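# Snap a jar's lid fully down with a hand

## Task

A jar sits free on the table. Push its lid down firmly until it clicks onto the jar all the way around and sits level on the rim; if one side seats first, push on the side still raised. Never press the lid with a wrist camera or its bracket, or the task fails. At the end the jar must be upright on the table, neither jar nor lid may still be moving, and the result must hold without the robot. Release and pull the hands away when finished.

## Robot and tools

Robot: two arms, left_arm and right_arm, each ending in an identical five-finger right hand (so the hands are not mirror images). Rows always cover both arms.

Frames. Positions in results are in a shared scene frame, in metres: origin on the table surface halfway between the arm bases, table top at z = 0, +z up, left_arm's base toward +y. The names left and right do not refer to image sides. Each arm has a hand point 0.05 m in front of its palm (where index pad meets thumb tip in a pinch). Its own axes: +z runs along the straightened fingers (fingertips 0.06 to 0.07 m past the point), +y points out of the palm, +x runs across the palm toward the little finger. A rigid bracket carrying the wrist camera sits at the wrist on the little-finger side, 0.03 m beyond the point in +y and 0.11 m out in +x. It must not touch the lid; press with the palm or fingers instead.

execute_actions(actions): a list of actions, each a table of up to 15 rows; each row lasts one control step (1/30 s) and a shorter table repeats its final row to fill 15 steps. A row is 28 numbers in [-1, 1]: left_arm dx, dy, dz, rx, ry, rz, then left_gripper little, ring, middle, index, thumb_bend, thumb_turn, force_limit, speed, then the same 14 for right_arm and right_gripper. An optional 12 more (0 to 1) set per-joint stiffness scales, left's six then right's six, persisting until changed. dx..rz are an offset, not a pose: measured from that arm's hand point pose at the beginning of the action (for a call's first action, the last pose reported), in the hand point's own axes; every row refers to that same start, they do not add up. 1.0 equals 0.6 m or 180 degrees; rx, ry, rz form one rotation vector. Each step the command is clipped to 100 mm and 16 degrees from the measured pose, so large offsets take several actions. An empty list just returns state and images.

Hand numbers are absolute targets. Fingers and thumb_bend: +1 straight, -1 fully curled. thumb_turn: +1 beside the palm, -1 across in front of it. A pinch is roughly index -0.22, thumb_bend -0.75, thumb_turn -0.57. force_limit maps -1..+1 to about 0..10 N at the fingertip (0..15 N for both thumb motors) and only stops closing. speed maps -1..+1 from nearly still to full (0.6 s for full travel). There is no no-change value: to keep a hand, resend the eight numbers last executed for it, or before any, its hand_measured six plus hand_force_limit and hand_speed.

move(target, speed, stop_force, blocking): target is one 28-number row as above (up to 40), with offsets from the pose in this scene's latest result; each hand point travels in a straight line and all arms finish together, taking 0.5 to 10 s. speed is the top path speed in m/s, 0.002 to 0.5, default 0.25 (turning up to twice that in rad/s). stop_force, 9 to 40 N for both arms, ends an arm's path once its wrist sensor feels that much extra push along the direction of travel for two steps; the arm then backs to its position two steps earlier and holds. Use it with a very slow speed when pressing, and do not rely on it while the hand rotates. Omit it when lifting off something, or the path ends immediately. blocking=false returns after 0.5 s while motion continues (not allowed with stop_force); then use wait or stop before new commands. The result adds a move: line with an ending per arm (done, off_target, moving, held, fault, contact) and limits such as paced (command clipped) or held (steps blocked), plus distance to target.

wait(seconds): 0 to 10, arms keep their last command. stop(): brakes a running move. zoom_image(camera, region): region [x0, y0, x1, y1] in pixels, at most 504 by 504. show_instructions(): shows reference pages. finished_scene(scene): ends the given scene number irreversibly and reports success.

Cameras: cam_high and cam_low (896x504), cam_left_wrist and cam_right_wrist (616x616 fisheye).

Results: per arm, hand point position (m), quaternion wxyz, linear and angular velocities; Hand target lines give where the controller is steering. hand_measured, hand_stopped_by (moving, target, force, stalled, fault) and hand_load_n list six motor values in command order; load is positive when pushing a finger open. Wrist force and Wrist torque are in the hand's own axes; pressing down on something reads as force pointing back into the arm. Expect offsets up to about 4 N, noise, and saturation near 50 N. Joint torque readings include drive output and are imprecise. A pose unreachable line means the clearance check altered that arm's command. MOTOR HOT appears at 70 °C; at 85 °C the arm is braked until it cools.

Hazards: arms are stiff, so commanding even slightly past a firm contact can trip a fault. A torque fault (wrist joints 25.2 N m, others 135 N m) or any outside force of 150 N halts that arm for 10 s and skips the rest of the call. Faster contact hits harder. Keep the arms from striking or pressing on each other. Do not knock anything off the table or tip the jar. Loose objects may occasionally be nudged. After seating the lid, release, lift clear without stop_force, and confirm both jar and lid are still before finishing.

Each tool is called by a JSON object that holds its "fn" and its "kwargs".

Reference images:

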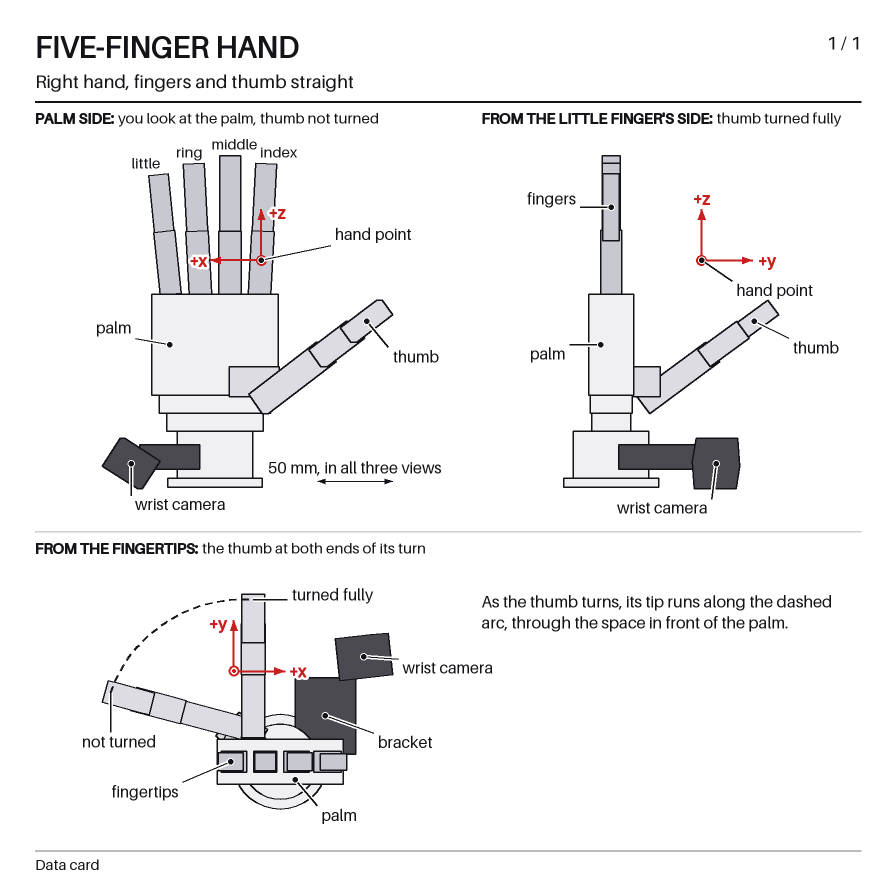

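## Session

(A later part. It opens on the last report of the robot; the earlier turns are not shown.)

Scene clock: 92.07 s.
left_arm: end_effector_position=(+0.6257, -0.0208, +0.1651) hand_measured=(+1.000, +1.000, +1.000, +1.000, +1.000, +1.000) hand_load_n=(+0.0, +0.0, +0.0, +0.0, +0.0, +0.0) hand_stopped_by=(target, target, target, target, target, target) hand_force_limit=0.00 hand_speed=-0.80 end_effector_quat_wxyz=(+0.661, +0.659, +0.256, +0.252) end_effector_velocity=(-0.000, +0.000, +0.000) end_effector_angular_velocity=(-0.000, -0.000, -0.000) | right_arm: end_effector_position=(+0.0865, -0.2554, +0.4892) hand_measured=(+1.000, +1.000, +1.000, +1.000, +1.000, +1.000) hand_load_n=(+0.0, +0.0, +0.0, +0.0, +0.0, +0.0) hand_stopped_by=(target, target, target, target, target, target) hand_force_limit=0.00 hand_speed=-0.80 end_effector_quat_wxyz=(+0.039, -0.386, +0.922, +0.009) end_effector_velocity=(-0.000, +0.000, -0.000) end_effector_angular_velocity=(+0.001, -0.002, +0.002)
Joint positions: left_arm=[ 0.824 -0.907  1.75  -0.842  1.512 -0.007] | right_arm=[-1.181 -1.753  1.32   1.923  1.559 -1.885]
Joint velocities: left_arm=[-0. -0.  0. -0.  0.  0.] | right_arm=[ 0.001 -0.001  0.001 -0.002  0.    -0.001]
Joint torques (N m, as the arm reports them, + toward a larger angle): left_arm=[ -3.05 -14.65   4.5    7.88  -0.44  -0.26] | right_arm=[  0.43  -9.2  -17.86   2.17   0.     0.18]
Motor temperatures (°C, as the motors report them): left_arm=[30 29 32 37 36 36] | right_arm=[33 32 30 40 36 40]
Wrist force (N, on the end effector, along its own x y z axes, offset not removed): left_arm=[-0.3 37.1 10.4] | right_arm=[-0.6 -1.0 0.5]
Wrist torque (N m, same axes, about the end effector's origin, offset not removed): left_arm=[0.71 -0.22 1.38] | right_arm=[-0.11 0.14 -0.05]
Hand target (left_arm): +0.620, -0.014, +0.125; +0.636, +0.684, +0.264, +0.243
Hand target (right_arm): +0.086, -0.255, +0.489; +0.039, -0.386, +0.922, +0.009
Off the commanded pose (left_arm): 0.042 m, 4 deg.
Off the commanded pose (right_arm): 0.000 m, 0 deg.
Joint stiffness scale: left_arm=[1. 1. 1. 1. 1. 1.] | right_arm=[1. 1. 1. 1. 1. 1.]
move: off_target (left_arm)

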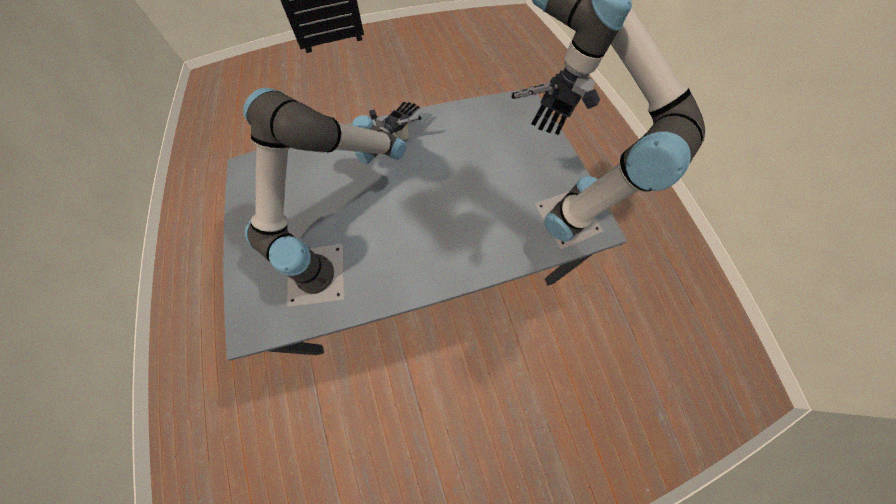

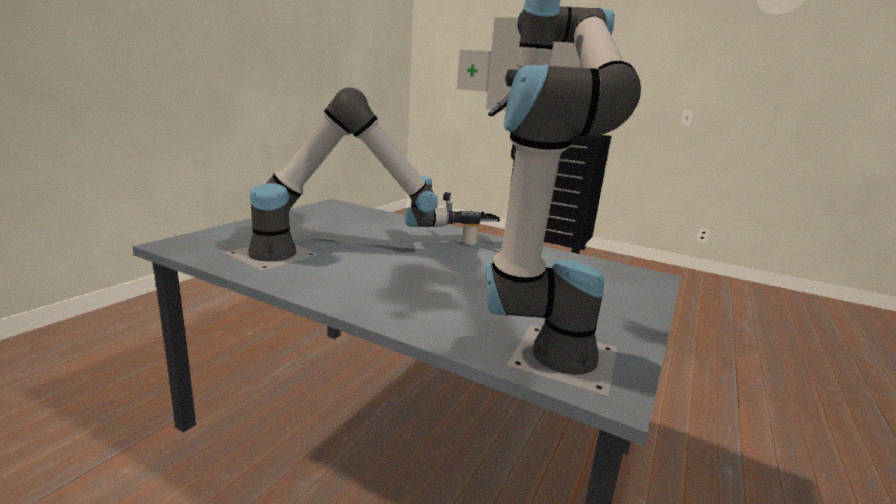

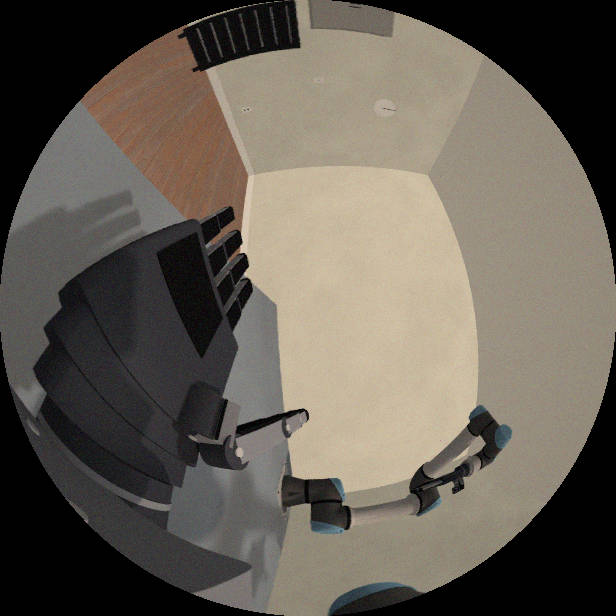

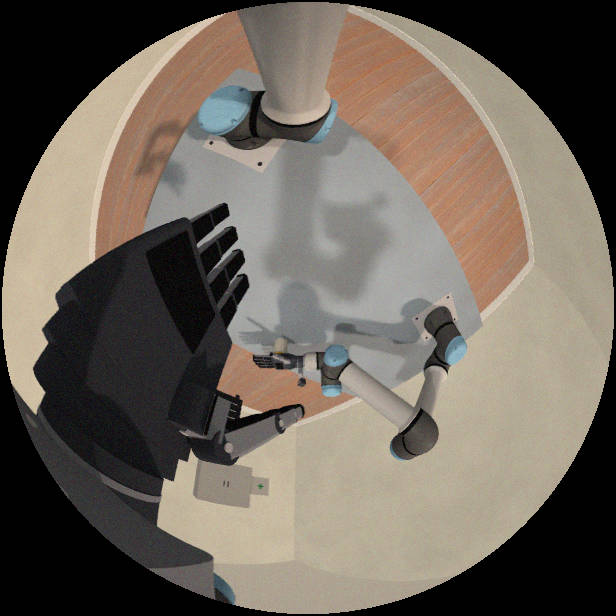

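{"fn": "execute_actions", "kwargs": {"actions": [[[0,-0.066,-0.0137,0.022,0,0,1,1,1,1,1,1,0,-0.8,0,0,0,0,0,0,1,1,1,1,1,1,0,-0.8],[0,-0.069,-0.0145,0.023,0,0,1,1,1,1,1,1,0,-0.8,0,0,0,0,0,0,1,1,1,1,1,1,0,-0.8],[0,-0.072,-0.0153,0.024,0,0,1,1,1,1,1,1,0,-0.8,0,0,0,0,0,0,1,1,1,1,1,1,0,-0.8],[0,-0.075,-0.0161,0.025,0,0,1,1,1,1,1,1,0,-0.8,0,0,0,0,0,0,1,1,1,1,1,1,0,-0.8],[0,-0.078,-0.0169,0.026,0,0,1,1,1,1,1,1,0,-0.8,0,0,0,0,0,0,1,1,1,1,1,1,0,-0.8],[0,-0.081,-0.0177,0.027,0,0,1,1,1,1,1,1,0,-0.8,0,0,0,0,0,0,1,1,1,1,1,1,0,-0.8],[0,-0.084,-0.0185,0.028,0,0,1,1,1,1,1,1,0,-0.8,0,0,0,0,0,0,1,1,1,1,1,1,0,-0.8],[0,-0.087,-0.0193,0.029,0,0,1,1,1,1,1,1,0,-0.8,0,0,0,0,0,0,1,1,1,1,1,1,0,-0.8],[0,-0.090,-0.0201,0.030,0,0,1,1,1,1,1,1,0,-0.8,0,0,0,0,0,0,1,1,1,1,1,1,0,-0.8],[0,-0.093,-0.0209,0.031,0,0,1,1,1,1,1,1,0,-0.8,0,0,0,0,0,0,1,1,1,1,1,1,0,-0.8],[0,-0.096,-0.0217,0.032,0,0,1,1,1,1,1,1,0,-0.8,0,0,0,0,0,0,1,1,1,1,1,1,0,-0.8],[0,-0.098,-0.0223,0.0329,0,0,1,1,1,1,1,1,0,-0.8,0,0,0,0,0,0,1,1,1,1,1,1,0,-0.8]]]}}

{"fn": "wait", "kwargs": {"seconds": 0.3}}

Scene clock: 106.57 s.
left_arm: end_effector_position=(+0.6253, -0.0199, +0.1649) hand_measured=(+1.000, +1.000, +1.000, +1.000, +1.000, +1.000) hand_load_n=(+0.0, +0.0, +0.0, +0.0, +0.0, +0.0) hand_stopped_by=(target, target, target, target, target, target) hand_force_limit=0.00 hand_speed=-0.80 end_effector_quat_wxyz=(+0.661, +0.659, +0.258, +0.251) end_effector_velocity=(-0.005, +0.001, +0.004) end_effector_angular_velocity=(-0.003, +0.001, -0.005) | right_arm: end_effector_position=(+0.0865, -0.2554, +0.4892) hand_measured=(+1.000, +1.000, +1.000, +1.000, +1.000, +1.000) hand_load_n=(+0.0, +0.0, +0.0, +0.0, +0.0, +0.0) hand_stopped_by=(target, target, target, target, target, target) hand_force_limit=0.00 hand_speed=-0.80 end_effector_quat_wxyz=(+0.039, -0.386, +0.922, +0.009) end_effector_velocity=(-0.001, -0.000, +0.000) end_effector_angular_velocity=(-0.001, +0.000, +0.003)
Joint positions: left_arm=[ 0.823 -0.908  1.753 -0.844  1.511 -0.01 ] | right_arm=[-1.181 -1.753  1.32   1.923  1.559 -1.885]
Joint velocities: left_arm=[-0.005 -0.013  0.014 -0.004 -0.    -0.003] | right_arm=[-0.    -0.001 -0.     0.002  0.    -0.003]
Joint torques (N m, as the arm reports them, + toward a larger angle): left_arm=[-2.82 -4.25 15.83 10.42 -0.24 -0.83] | right_arm=[  0.97  -9.75 -16.8    2.26  -0.16   0.18]
Motor temperatures (°C, as the motors report them): left_arm=[30 29 32 37 36 36] | right_arm=[33 32 30 40 36 40]
Wrist force (N, on the end effector, along its own x y z axes, offset not removed): left_arm=[2.2 50.0 13.5] | right_arm=[-2.9 -0.7 2.0]
Wrist torque (N m, same axes, about the end effector's origin, offset not removed): left_arm=[1.23 -0.54 2.29] | right_arm=[-0.40 0.33 -0.13]
Hand target (left_arm): +0.615, -0.009, +0.108; +0.626, +0.692, +0.269, +0.238
Hand target (right_arm): +0.086, -0.255, +0.489; +0.039, -0.386, +0.922, +0.009
Off the commanded pose (left_arm): 0.060 m, 6 deg.
Off the commanded pose (right_arm): 0.000 m, 0 deg.
Joint stiffness scale: left_arm=[1. 1. 1. 1. 1. 1.] | right_arm=[1. 1. 1. 1. 1. 1.]

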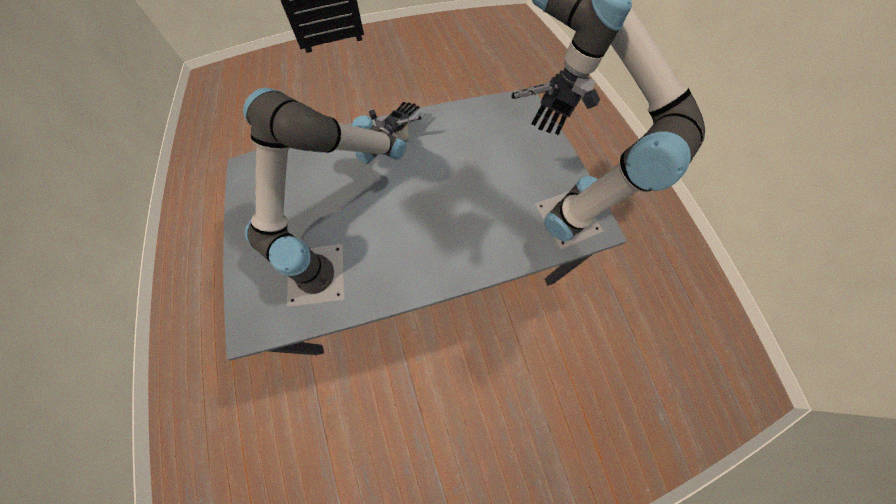

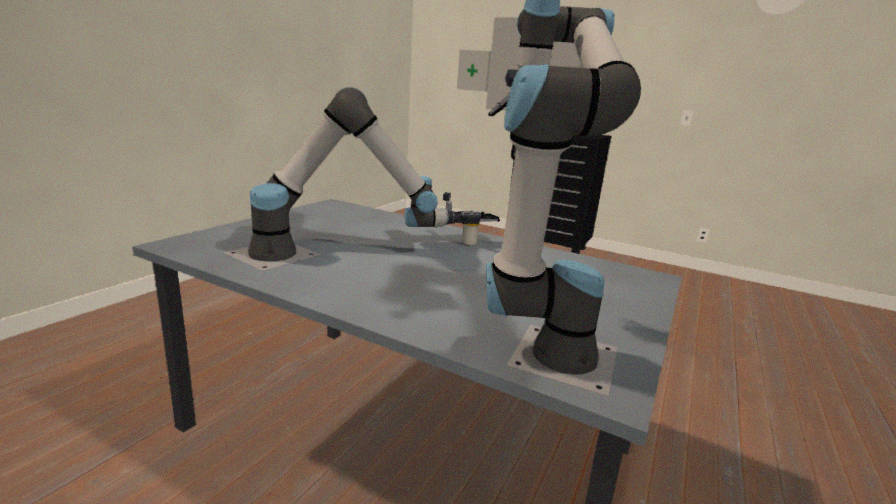

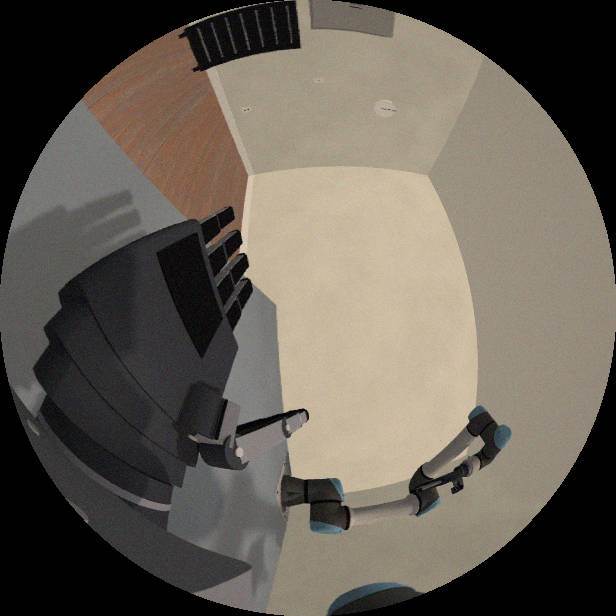

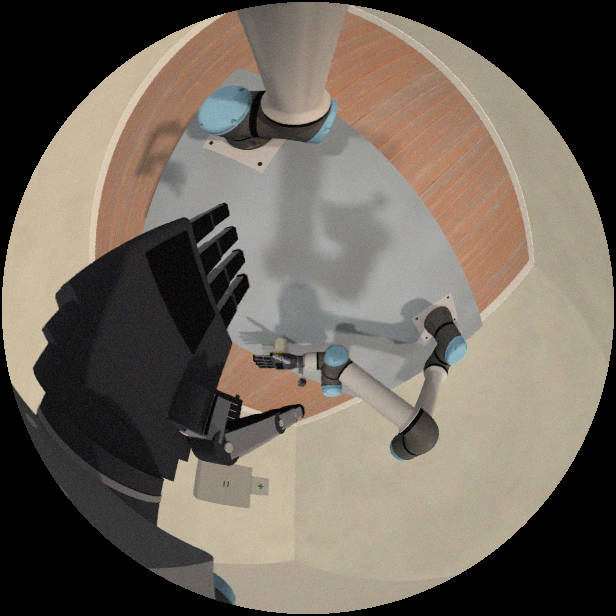

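Scene clock: 106.87 s.
left_arm: end_effector_position=(+0.6253, -0.0198, +0.1649) hand_measured=(+1.000, +1.000, +1.000, +1.000, +1.000, +1.000) hand_load_n=(+0.0, +0.0, +0.0, +0.0, +0.0, +0.0) hand_stopped_by=(target, target, target, target, target, target) hand_force_limit=0.00 hand_speed=-0.80 end_effector_quat_wxyz=(+0.661, +0.659, +0.258, +0.251) end_effector_velocity=(-0.000, +0.000, -0.000) end_effector_angular_velocity=(+0.001, +0.001, +0.000) | right_arm: end_effector_position=(+0.0865, -0.2554, +0.4892) hand_measured=(+1.000, +1.000, +1.000, +1.000, +1.000, +1.000) hand_load_n=(+0.0, +0.0, +0.0, +0.0, +0.0, +0.0) hand_stopped_by=(target, target, target, target, target, target) hand_force_limit=0.00 hand_speed=-0.80 end_effector_quat_wxyz=(+0.039, -0.386, +0.922, +0.009) end_effector_velocity=(-0.000, -0.000, +0.000) end_effector_angular_velocity=(+0.001, -0.002, +0.000)
Joint positions: left_arm=[ 0.823 -0.908  1.753 -0.844  1.511 -0.011] | right_arm=[-1.181 -1.753  1.32   1.923  1.559 -1.885]
Joint velocities: left_arm=[ 0.     0.     0.001 -0.    -0.    -0.   ] | right_arm=[-0.    -0.001 -0.    -0.     0.    -0.001]
Joint torques (N m, as the arm reports them, + toward a larger angle): left_arm=[-3.29 -4.96 15.83 10.73 -0.23 -1.08] | right_arm=[  1.13  -9.57 -16.92   2.08   0.04   0.19]
Motor temperatures (°C, as the motors report them): left_arm=[30 29 32 37 36 36] | right_arm=[33 32 30 40 36 40]
Wrist force (N, on the end effector, along its own x y z axes, offset not removed): left_arm=[-0.4 47.5 13.7] | right_arm=[-0.4 -1.8 -0.3]
Wrist torque (N m, same axes, about the end effector's origin, offset not removed): left_arm=[0.54 -0.07 2.15] | right_arm=[-0.29 0.12 -0.02]
Hand target (left_arm): +0.615, -0.009, +0.108; +0.626, +0.692, +0.269, +0.238
Hand target (right_arm): +0.086, -0.255, +0.489; +0.039, -0.386, +0.922, +0.009
Off the commanded pose (left_arm): 0.060 m, 6 deg.
Off the commanded pose (right_arm): 0.000 m, 0 deg.
Joint stiffness scale: left_arm=[1. 1. 1. 1. 1. 1.] | right_arm=[1. 1. 1. 1. 1. 1.]
wait: 0.30 s; at rest by 0.17 s

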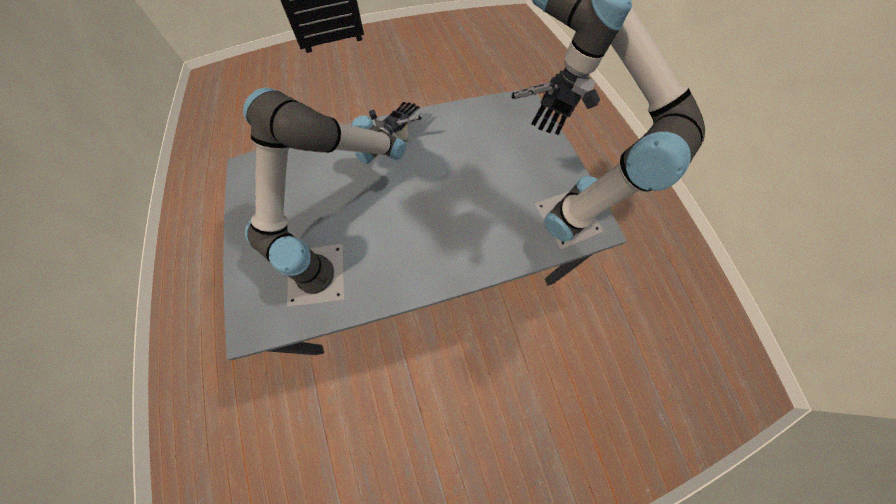

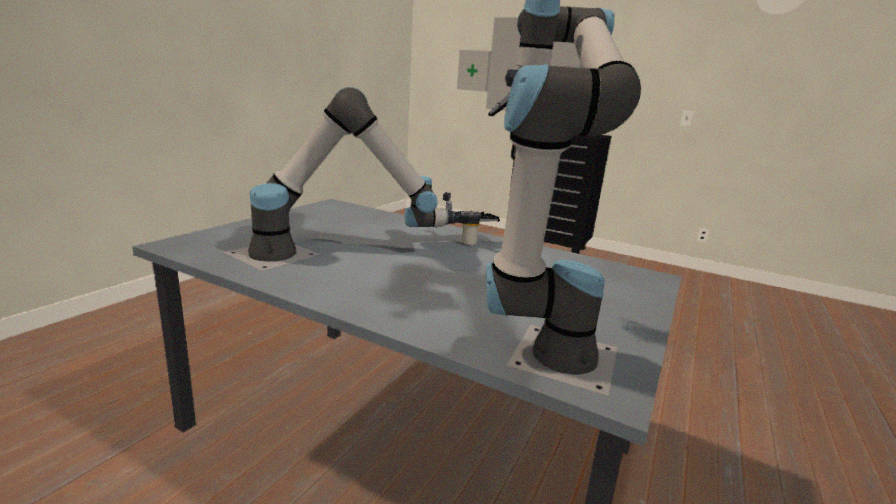

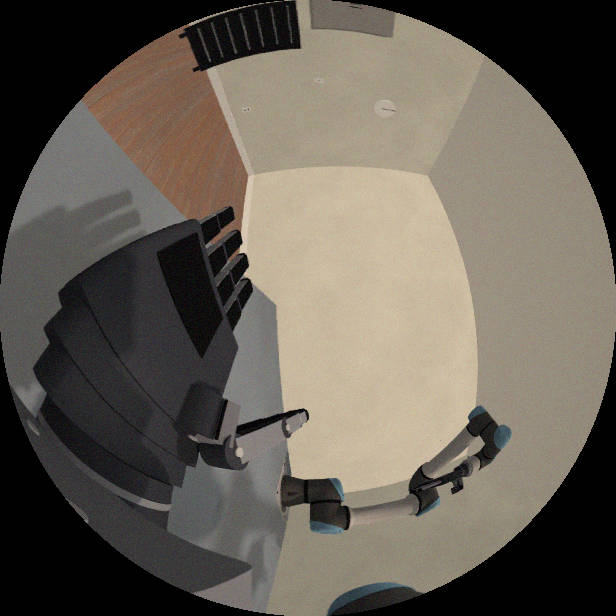

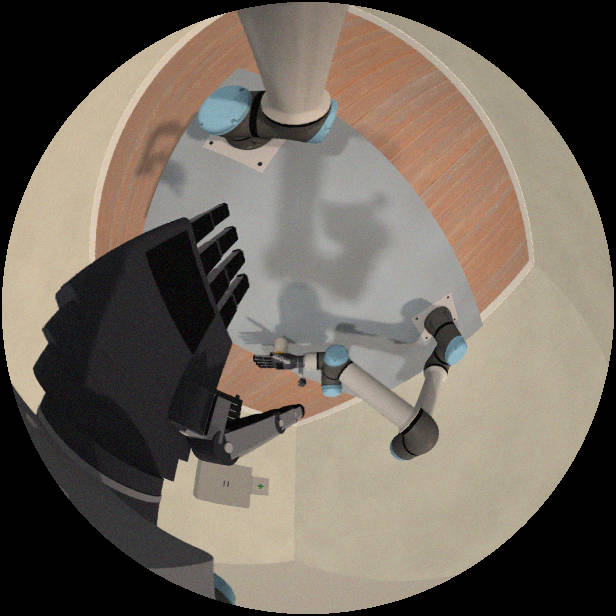

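{"fn": "move", "kwargs": {"target": [-0.05,0.13,-0.05,0,0,0,1,1,1,1,1,1,0,-0.8, 0,0,0,0,0,0,1,1,1,1,1,1,0,-0.8], "speed": 0.12}}

{"fn": "zoom_image", "kwargs": {"camera": "cam_low", "region": [430, 200, 510, 260]}}

Scene clock: 112.83 s.
left_arm: end_effector_position=(+0.5848, -0.0172, +0.2445) hand_measured=(+1.000, +1.000, +1.000, +1.000, +1.000, +1.000) hand_load_n=(+0.0, +0.0, +0.0, +0.0, +0.0, +0.0) hand_stopped_by=(target, target, target, target, target, target) hand_force_limit=0.00 hand_speed=-0.80 end_effector_quat_wxyz=(+0.662, +0.657, +0.258, +0.251) end_effector_velocity=(-0.000, +0.003, -0.008) end_effector_angular_velocity=(+0.019, +0.013, +0.008) | right_arm: end_effector_position=(+0.0865, -0.2554, +0.4892) hand_measured=(+1.000, +1.000, +1.000, +1.000, +1.000, +1.000) hand_load_n=(+0.0, +0.0, +0.0, +0.0, +0.0, +0.0) hand_stopped_by=(target, target, target, target, target, target) hand_force_limit=0.00 hand_speed=-0.80 end_effector_quat_wxyz=(+0.039, -0.386, +0.922, +0.009) end_effector_velocity=(-0.000, +0.000, -0.000) end_effector_angular_velocity=(-0.001, +0.001, +0.002)
Joint positions: left_arm=[ 0.762 -1.102  1.822 -0.723  1.449 -0.011] | right_arm=[-1.181 -1.753  1.32   1.923  1.559 -1.885]
Joint velocities: left_arm=[-0.001 -0.001  0.007  0.016 -0.008  0.   ] | right_arm=[ 0.001  0.001 -0.     0.001  0.    -0.002]
Joint torques (N m, as the arm reports them, + toward a larger angle): left_arm=[ -2.6  -34.94 -12.48  -1.11  -1.12   0.01] | right_arm=[  1.6   -9.87 -16.5    2.16   0.02   0.15]
Motor temperatures (°C, as the motors report them): left_arm=[30 29 32 37 36 36] | right_arm=[33 32 30 40 36 40]
Wrist force (N, on the end effector, along its own x y z axes, offset not removed): left_arm=[-0.6 -1.4 -1.2] | right_arm=[-3.7 -2.1 3.8]
Wrist torque (N m, same axes, about the end effector's origin, offset not removed): left_arm=[0.02 0.29 -0.24] | right_arm=[-0.53 0.50 -0.27]
Hand target (left_arm): +0.584, -0.017, +0.243; +0.661, +0.659, +0.258, +0.251
Hand target (right_arm): +0.086, -0.255, +0.489; +0.039, -0.386, +0.922, +0.009
Off the commanded pose (left_arm): 0.002 m, 0 deg.
Off the commanded pose (right_arm): 0.000 m, 0 deg.
Joint stiffness scale: left_arm=[1. 1. 1. 1. 1. 1.] | right_arm=[1. 1. 1. 1. 1. 1.]
move: done

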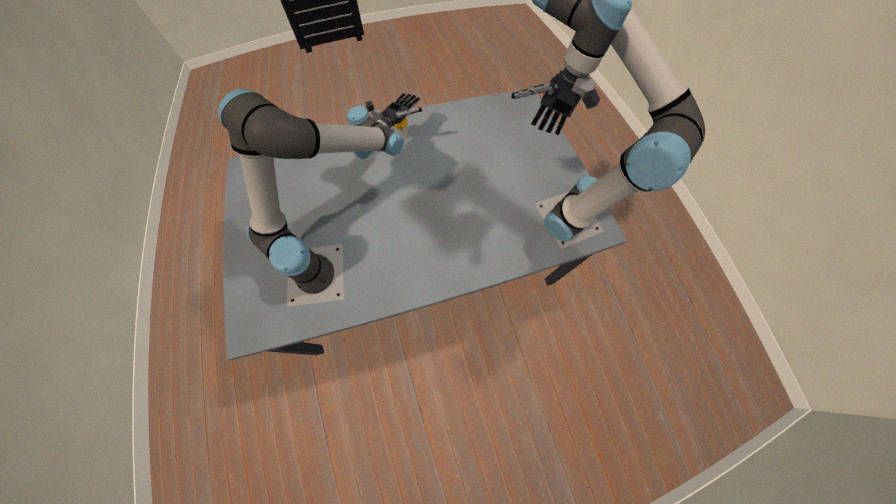

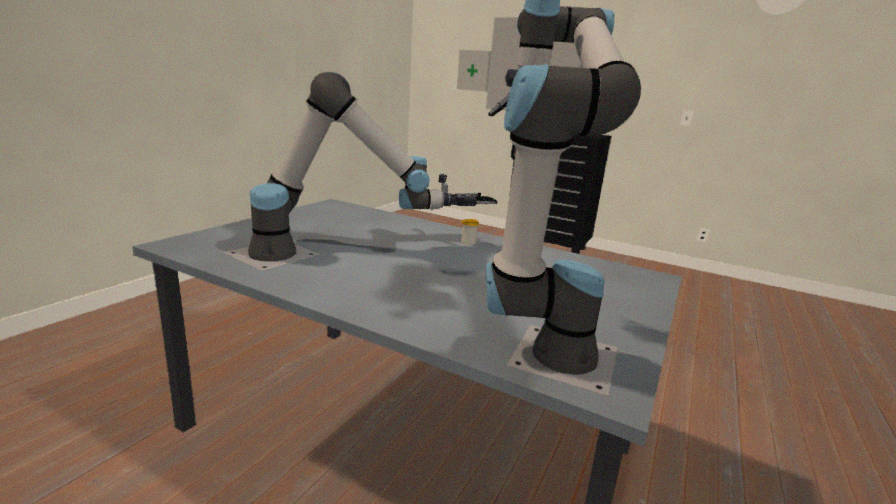

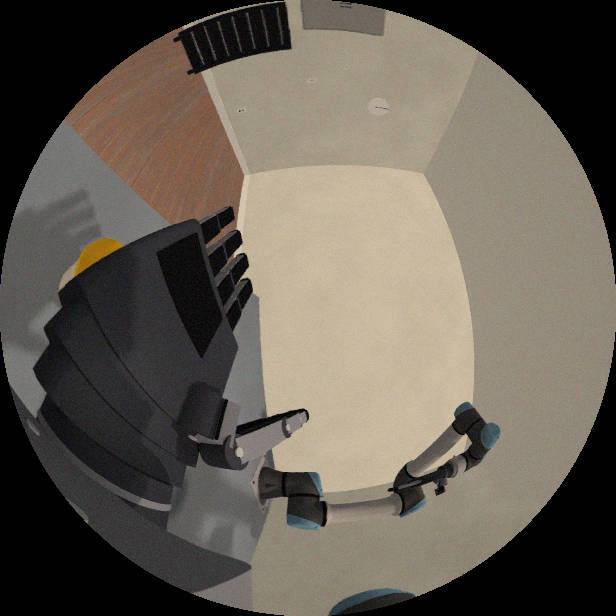

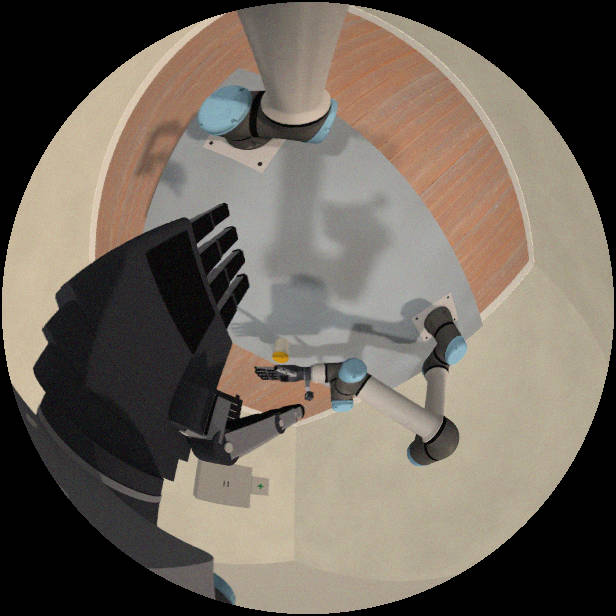

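Region (430, 200, 510, 260) of cam_low's 896x504 image, scaled by 6.300, with more detail than that image has; it fills the top 378 rows of this view, and the rest is white.

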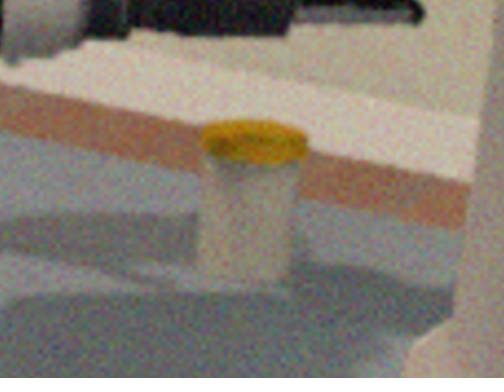

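{"fn": "zoom_image", "kwargs": {"camera": "cam_low", "region": [455, 212, 487, 250]}}

{"fn": "zoom_image", "kwargs": {"camera": "cam_right_wrist", "region": [245, 315, 315, 385]}}

Region (455, 212, 487, 250) of cam_low's 896x504 image, scaled by 13.263, with more detail than that image has; it fills the left 424 columns of this view, and the rest is white.

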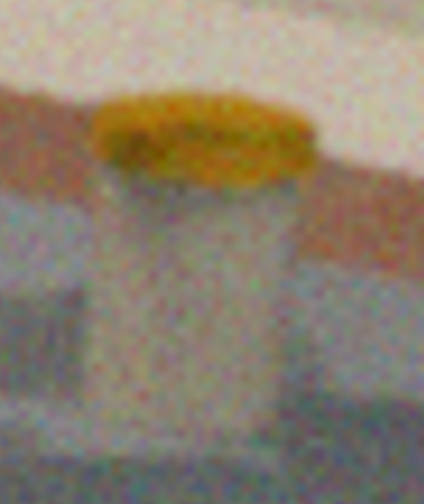

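Region (245, 315, 315, 385) of cam_right_wrist's 616x616 image, scaled by 7.200, with more detail than that image has.

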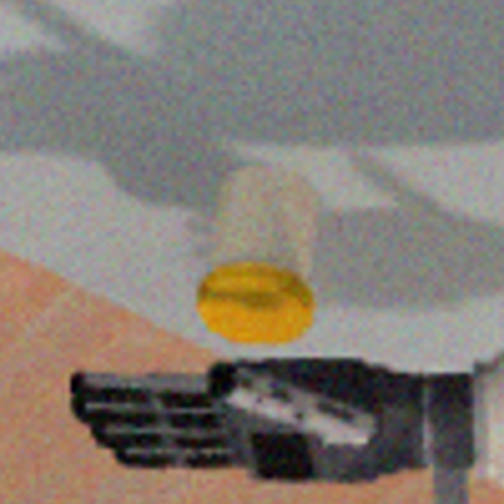

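{"fn": "move", "kwargs": {"target": [0,0.1,-0.2,0,0,0,1,1,1,1,1,1,0,-0.8, 0,0,0,0,0,0,1,1,1,1,1,1,0,-0.8], "speed": 0.25}}

{"fn": "zoom_image", "kwargs": {"camera": "cam_low", "region": [430, 200, 510, 260]}}

{"fn": "zoom_image", "kwargs": {"camera": "cam_right_wrist", "region": [245, 315, 315, 385]}}

Scene clock: 124.33 s.
left_arm: end_effector_position=(+0.5057, +0.0721, +0.3045) hand_measured=(+1.000, +1.000, +1.000, +1.000, +1.000, +1.000) hand_load_n=(+0.0, +0.0, +0.0, +0.0, +0.0, +0.0) hand_stopped_by=(target, target, target, target, target, target) hand_force_limit=0.00 hand_speed=-0.80 end_effector_quat_wxyz=(+0.663, +0.657, +0.258, +0.251) end_effector_velocity=(+0.000, +0.002, +0.001) end_effector_angular_velocity=(+0.001, +0.001, +0.004) | right_arm: end_effector_position=(+0.0865, -0.2554, +0.4892) hand_measured=(+1.000, +1.000, +1.000, +1.000, +1.000, +1.000) hand_load_n=(+0.0, +0.0, +0.0, +0.0, +0.0, +0.0) hand_stopped_by=(target, target, target, target, target, target) hand_force_limit=0.00 hand_speed=-0.80 end_effector_quat_wxyz=(+0.039, -0.386, +0.922, +0.009) end_effector_velocity=(-0.000, -0.000, +0.000) end_effector_angular_velocity=(+0.001, -0.002, +0.000)
Joint positions: left_arm=[ 0.726 -1.442  2.105 -0.667  1.412 -0.011] | right_arm=[-1.181 -1.753  1.32   1.923  1.559 -1.885]
Joint velocities: left_arm=[ 0.    -0.004  0.002  0.004 -0.003  0.   ] | right_arm=[-0.    -0.001 -0.    -0.    -0.    -0.001]
Joint torques (N m, as the arm reports them, + toward a larger angle): left_arm=[ -2.86 -26.02 -16.06  -1.33  -0.3    0.1 ] | right_arm=[  1.14  -9.83 -17.28   2.19   0.01   0.1 ]
Motor temperatures (°C, as the motors report them): left_arm=[30 29 32 37 36 36] | right_arm=[33 32 30 40 36 40]
Wrist force (N, on the end effector, along its own x y z axes, offset not removed): left_arm=[-0.9 -2.3 0.2] | right_arm=[-0.7 1.0 0.7]
Wrist torque (N m, same axes, about the end effector's origin, offset not removed): left_arm=[-0.26 -0.06 -0.50] | right_arm=[0.28 0.17 0.06]
Hand target (left_arm): +0.505, +0.072, +0.304; +0.662, +0.657, +0.258, +0.251
Hand target (right_arm): +0.086, -0.255, +0.489; +0.039, -0.386, +0.922, +0.009
Off the commanded pose (left_arm): 0.001 m, 0 deg.
Off the commanded pose (right_arm): 0.000 m, 0 deg.
Joint stiffness scale: left_arm=[1. 1. 1. 1. 1. 1.] | right_arm=[1. 1. 1. 1. 1. 1.]
move: done

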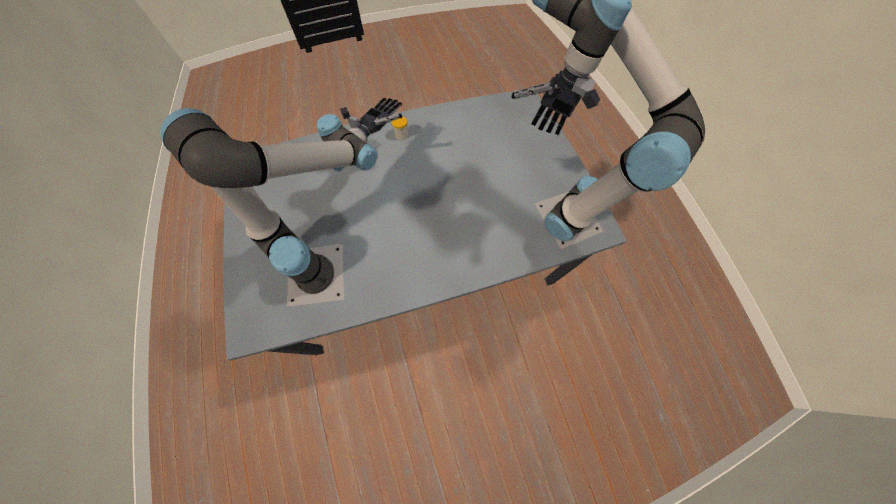

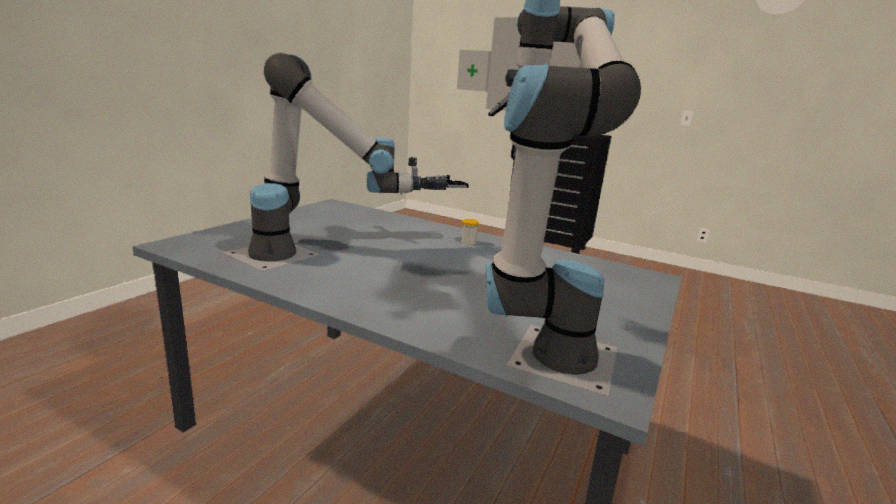

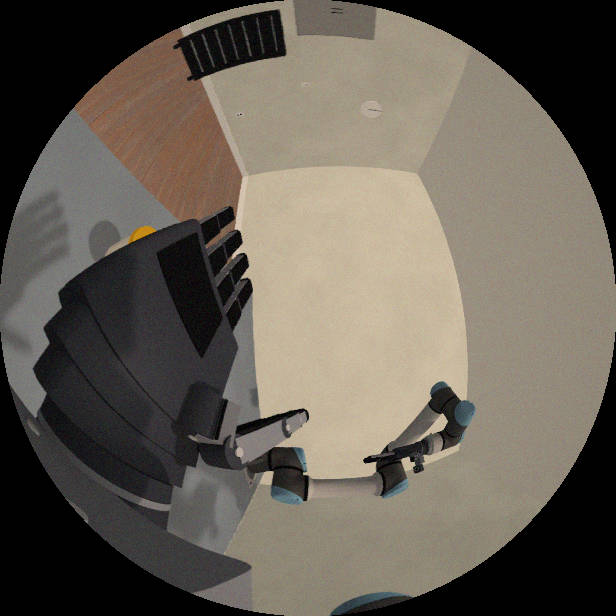

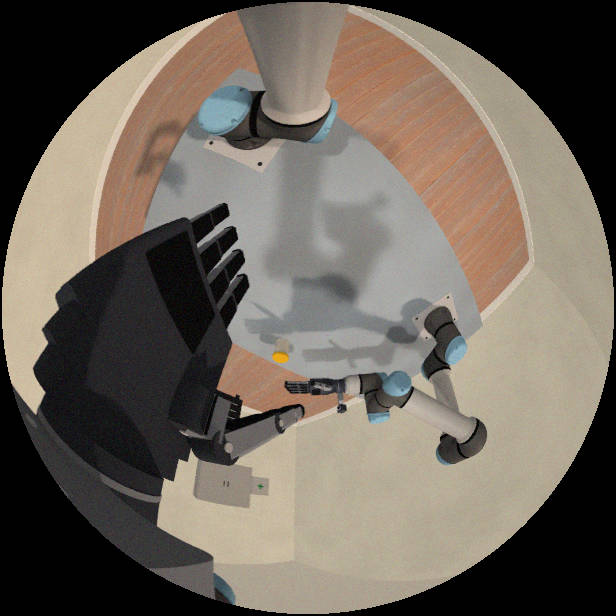

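Region (430, 200, 510, 260) of cam_low's 896x504 image, scaled by 6.300, with more detail than that image has; it fills the top 378 rows of this view, and the rest is white.

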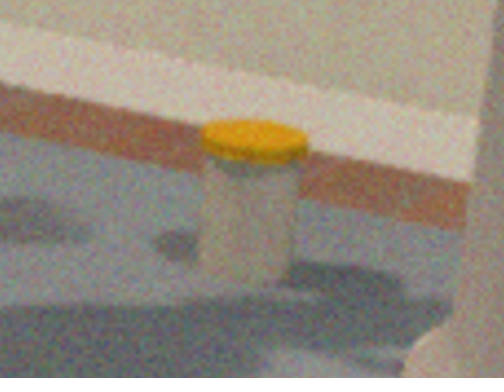

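Region (245, 315, 315, 385) of cam_right_wrist's 616x616 image, scaled by 7.200, with more detail than that image has.

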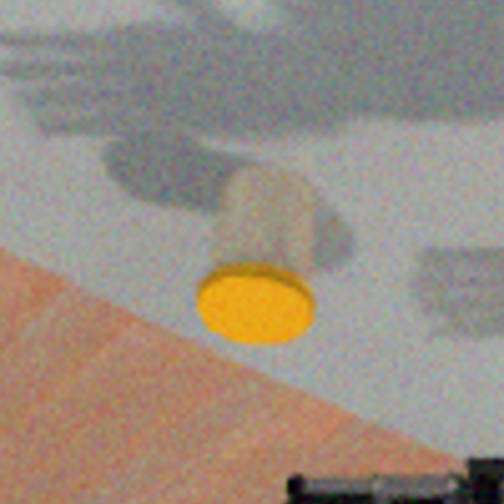

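{"fn": "finished_scene", "kwargs": {"scene": 1}}

The scene is finished: the task was done.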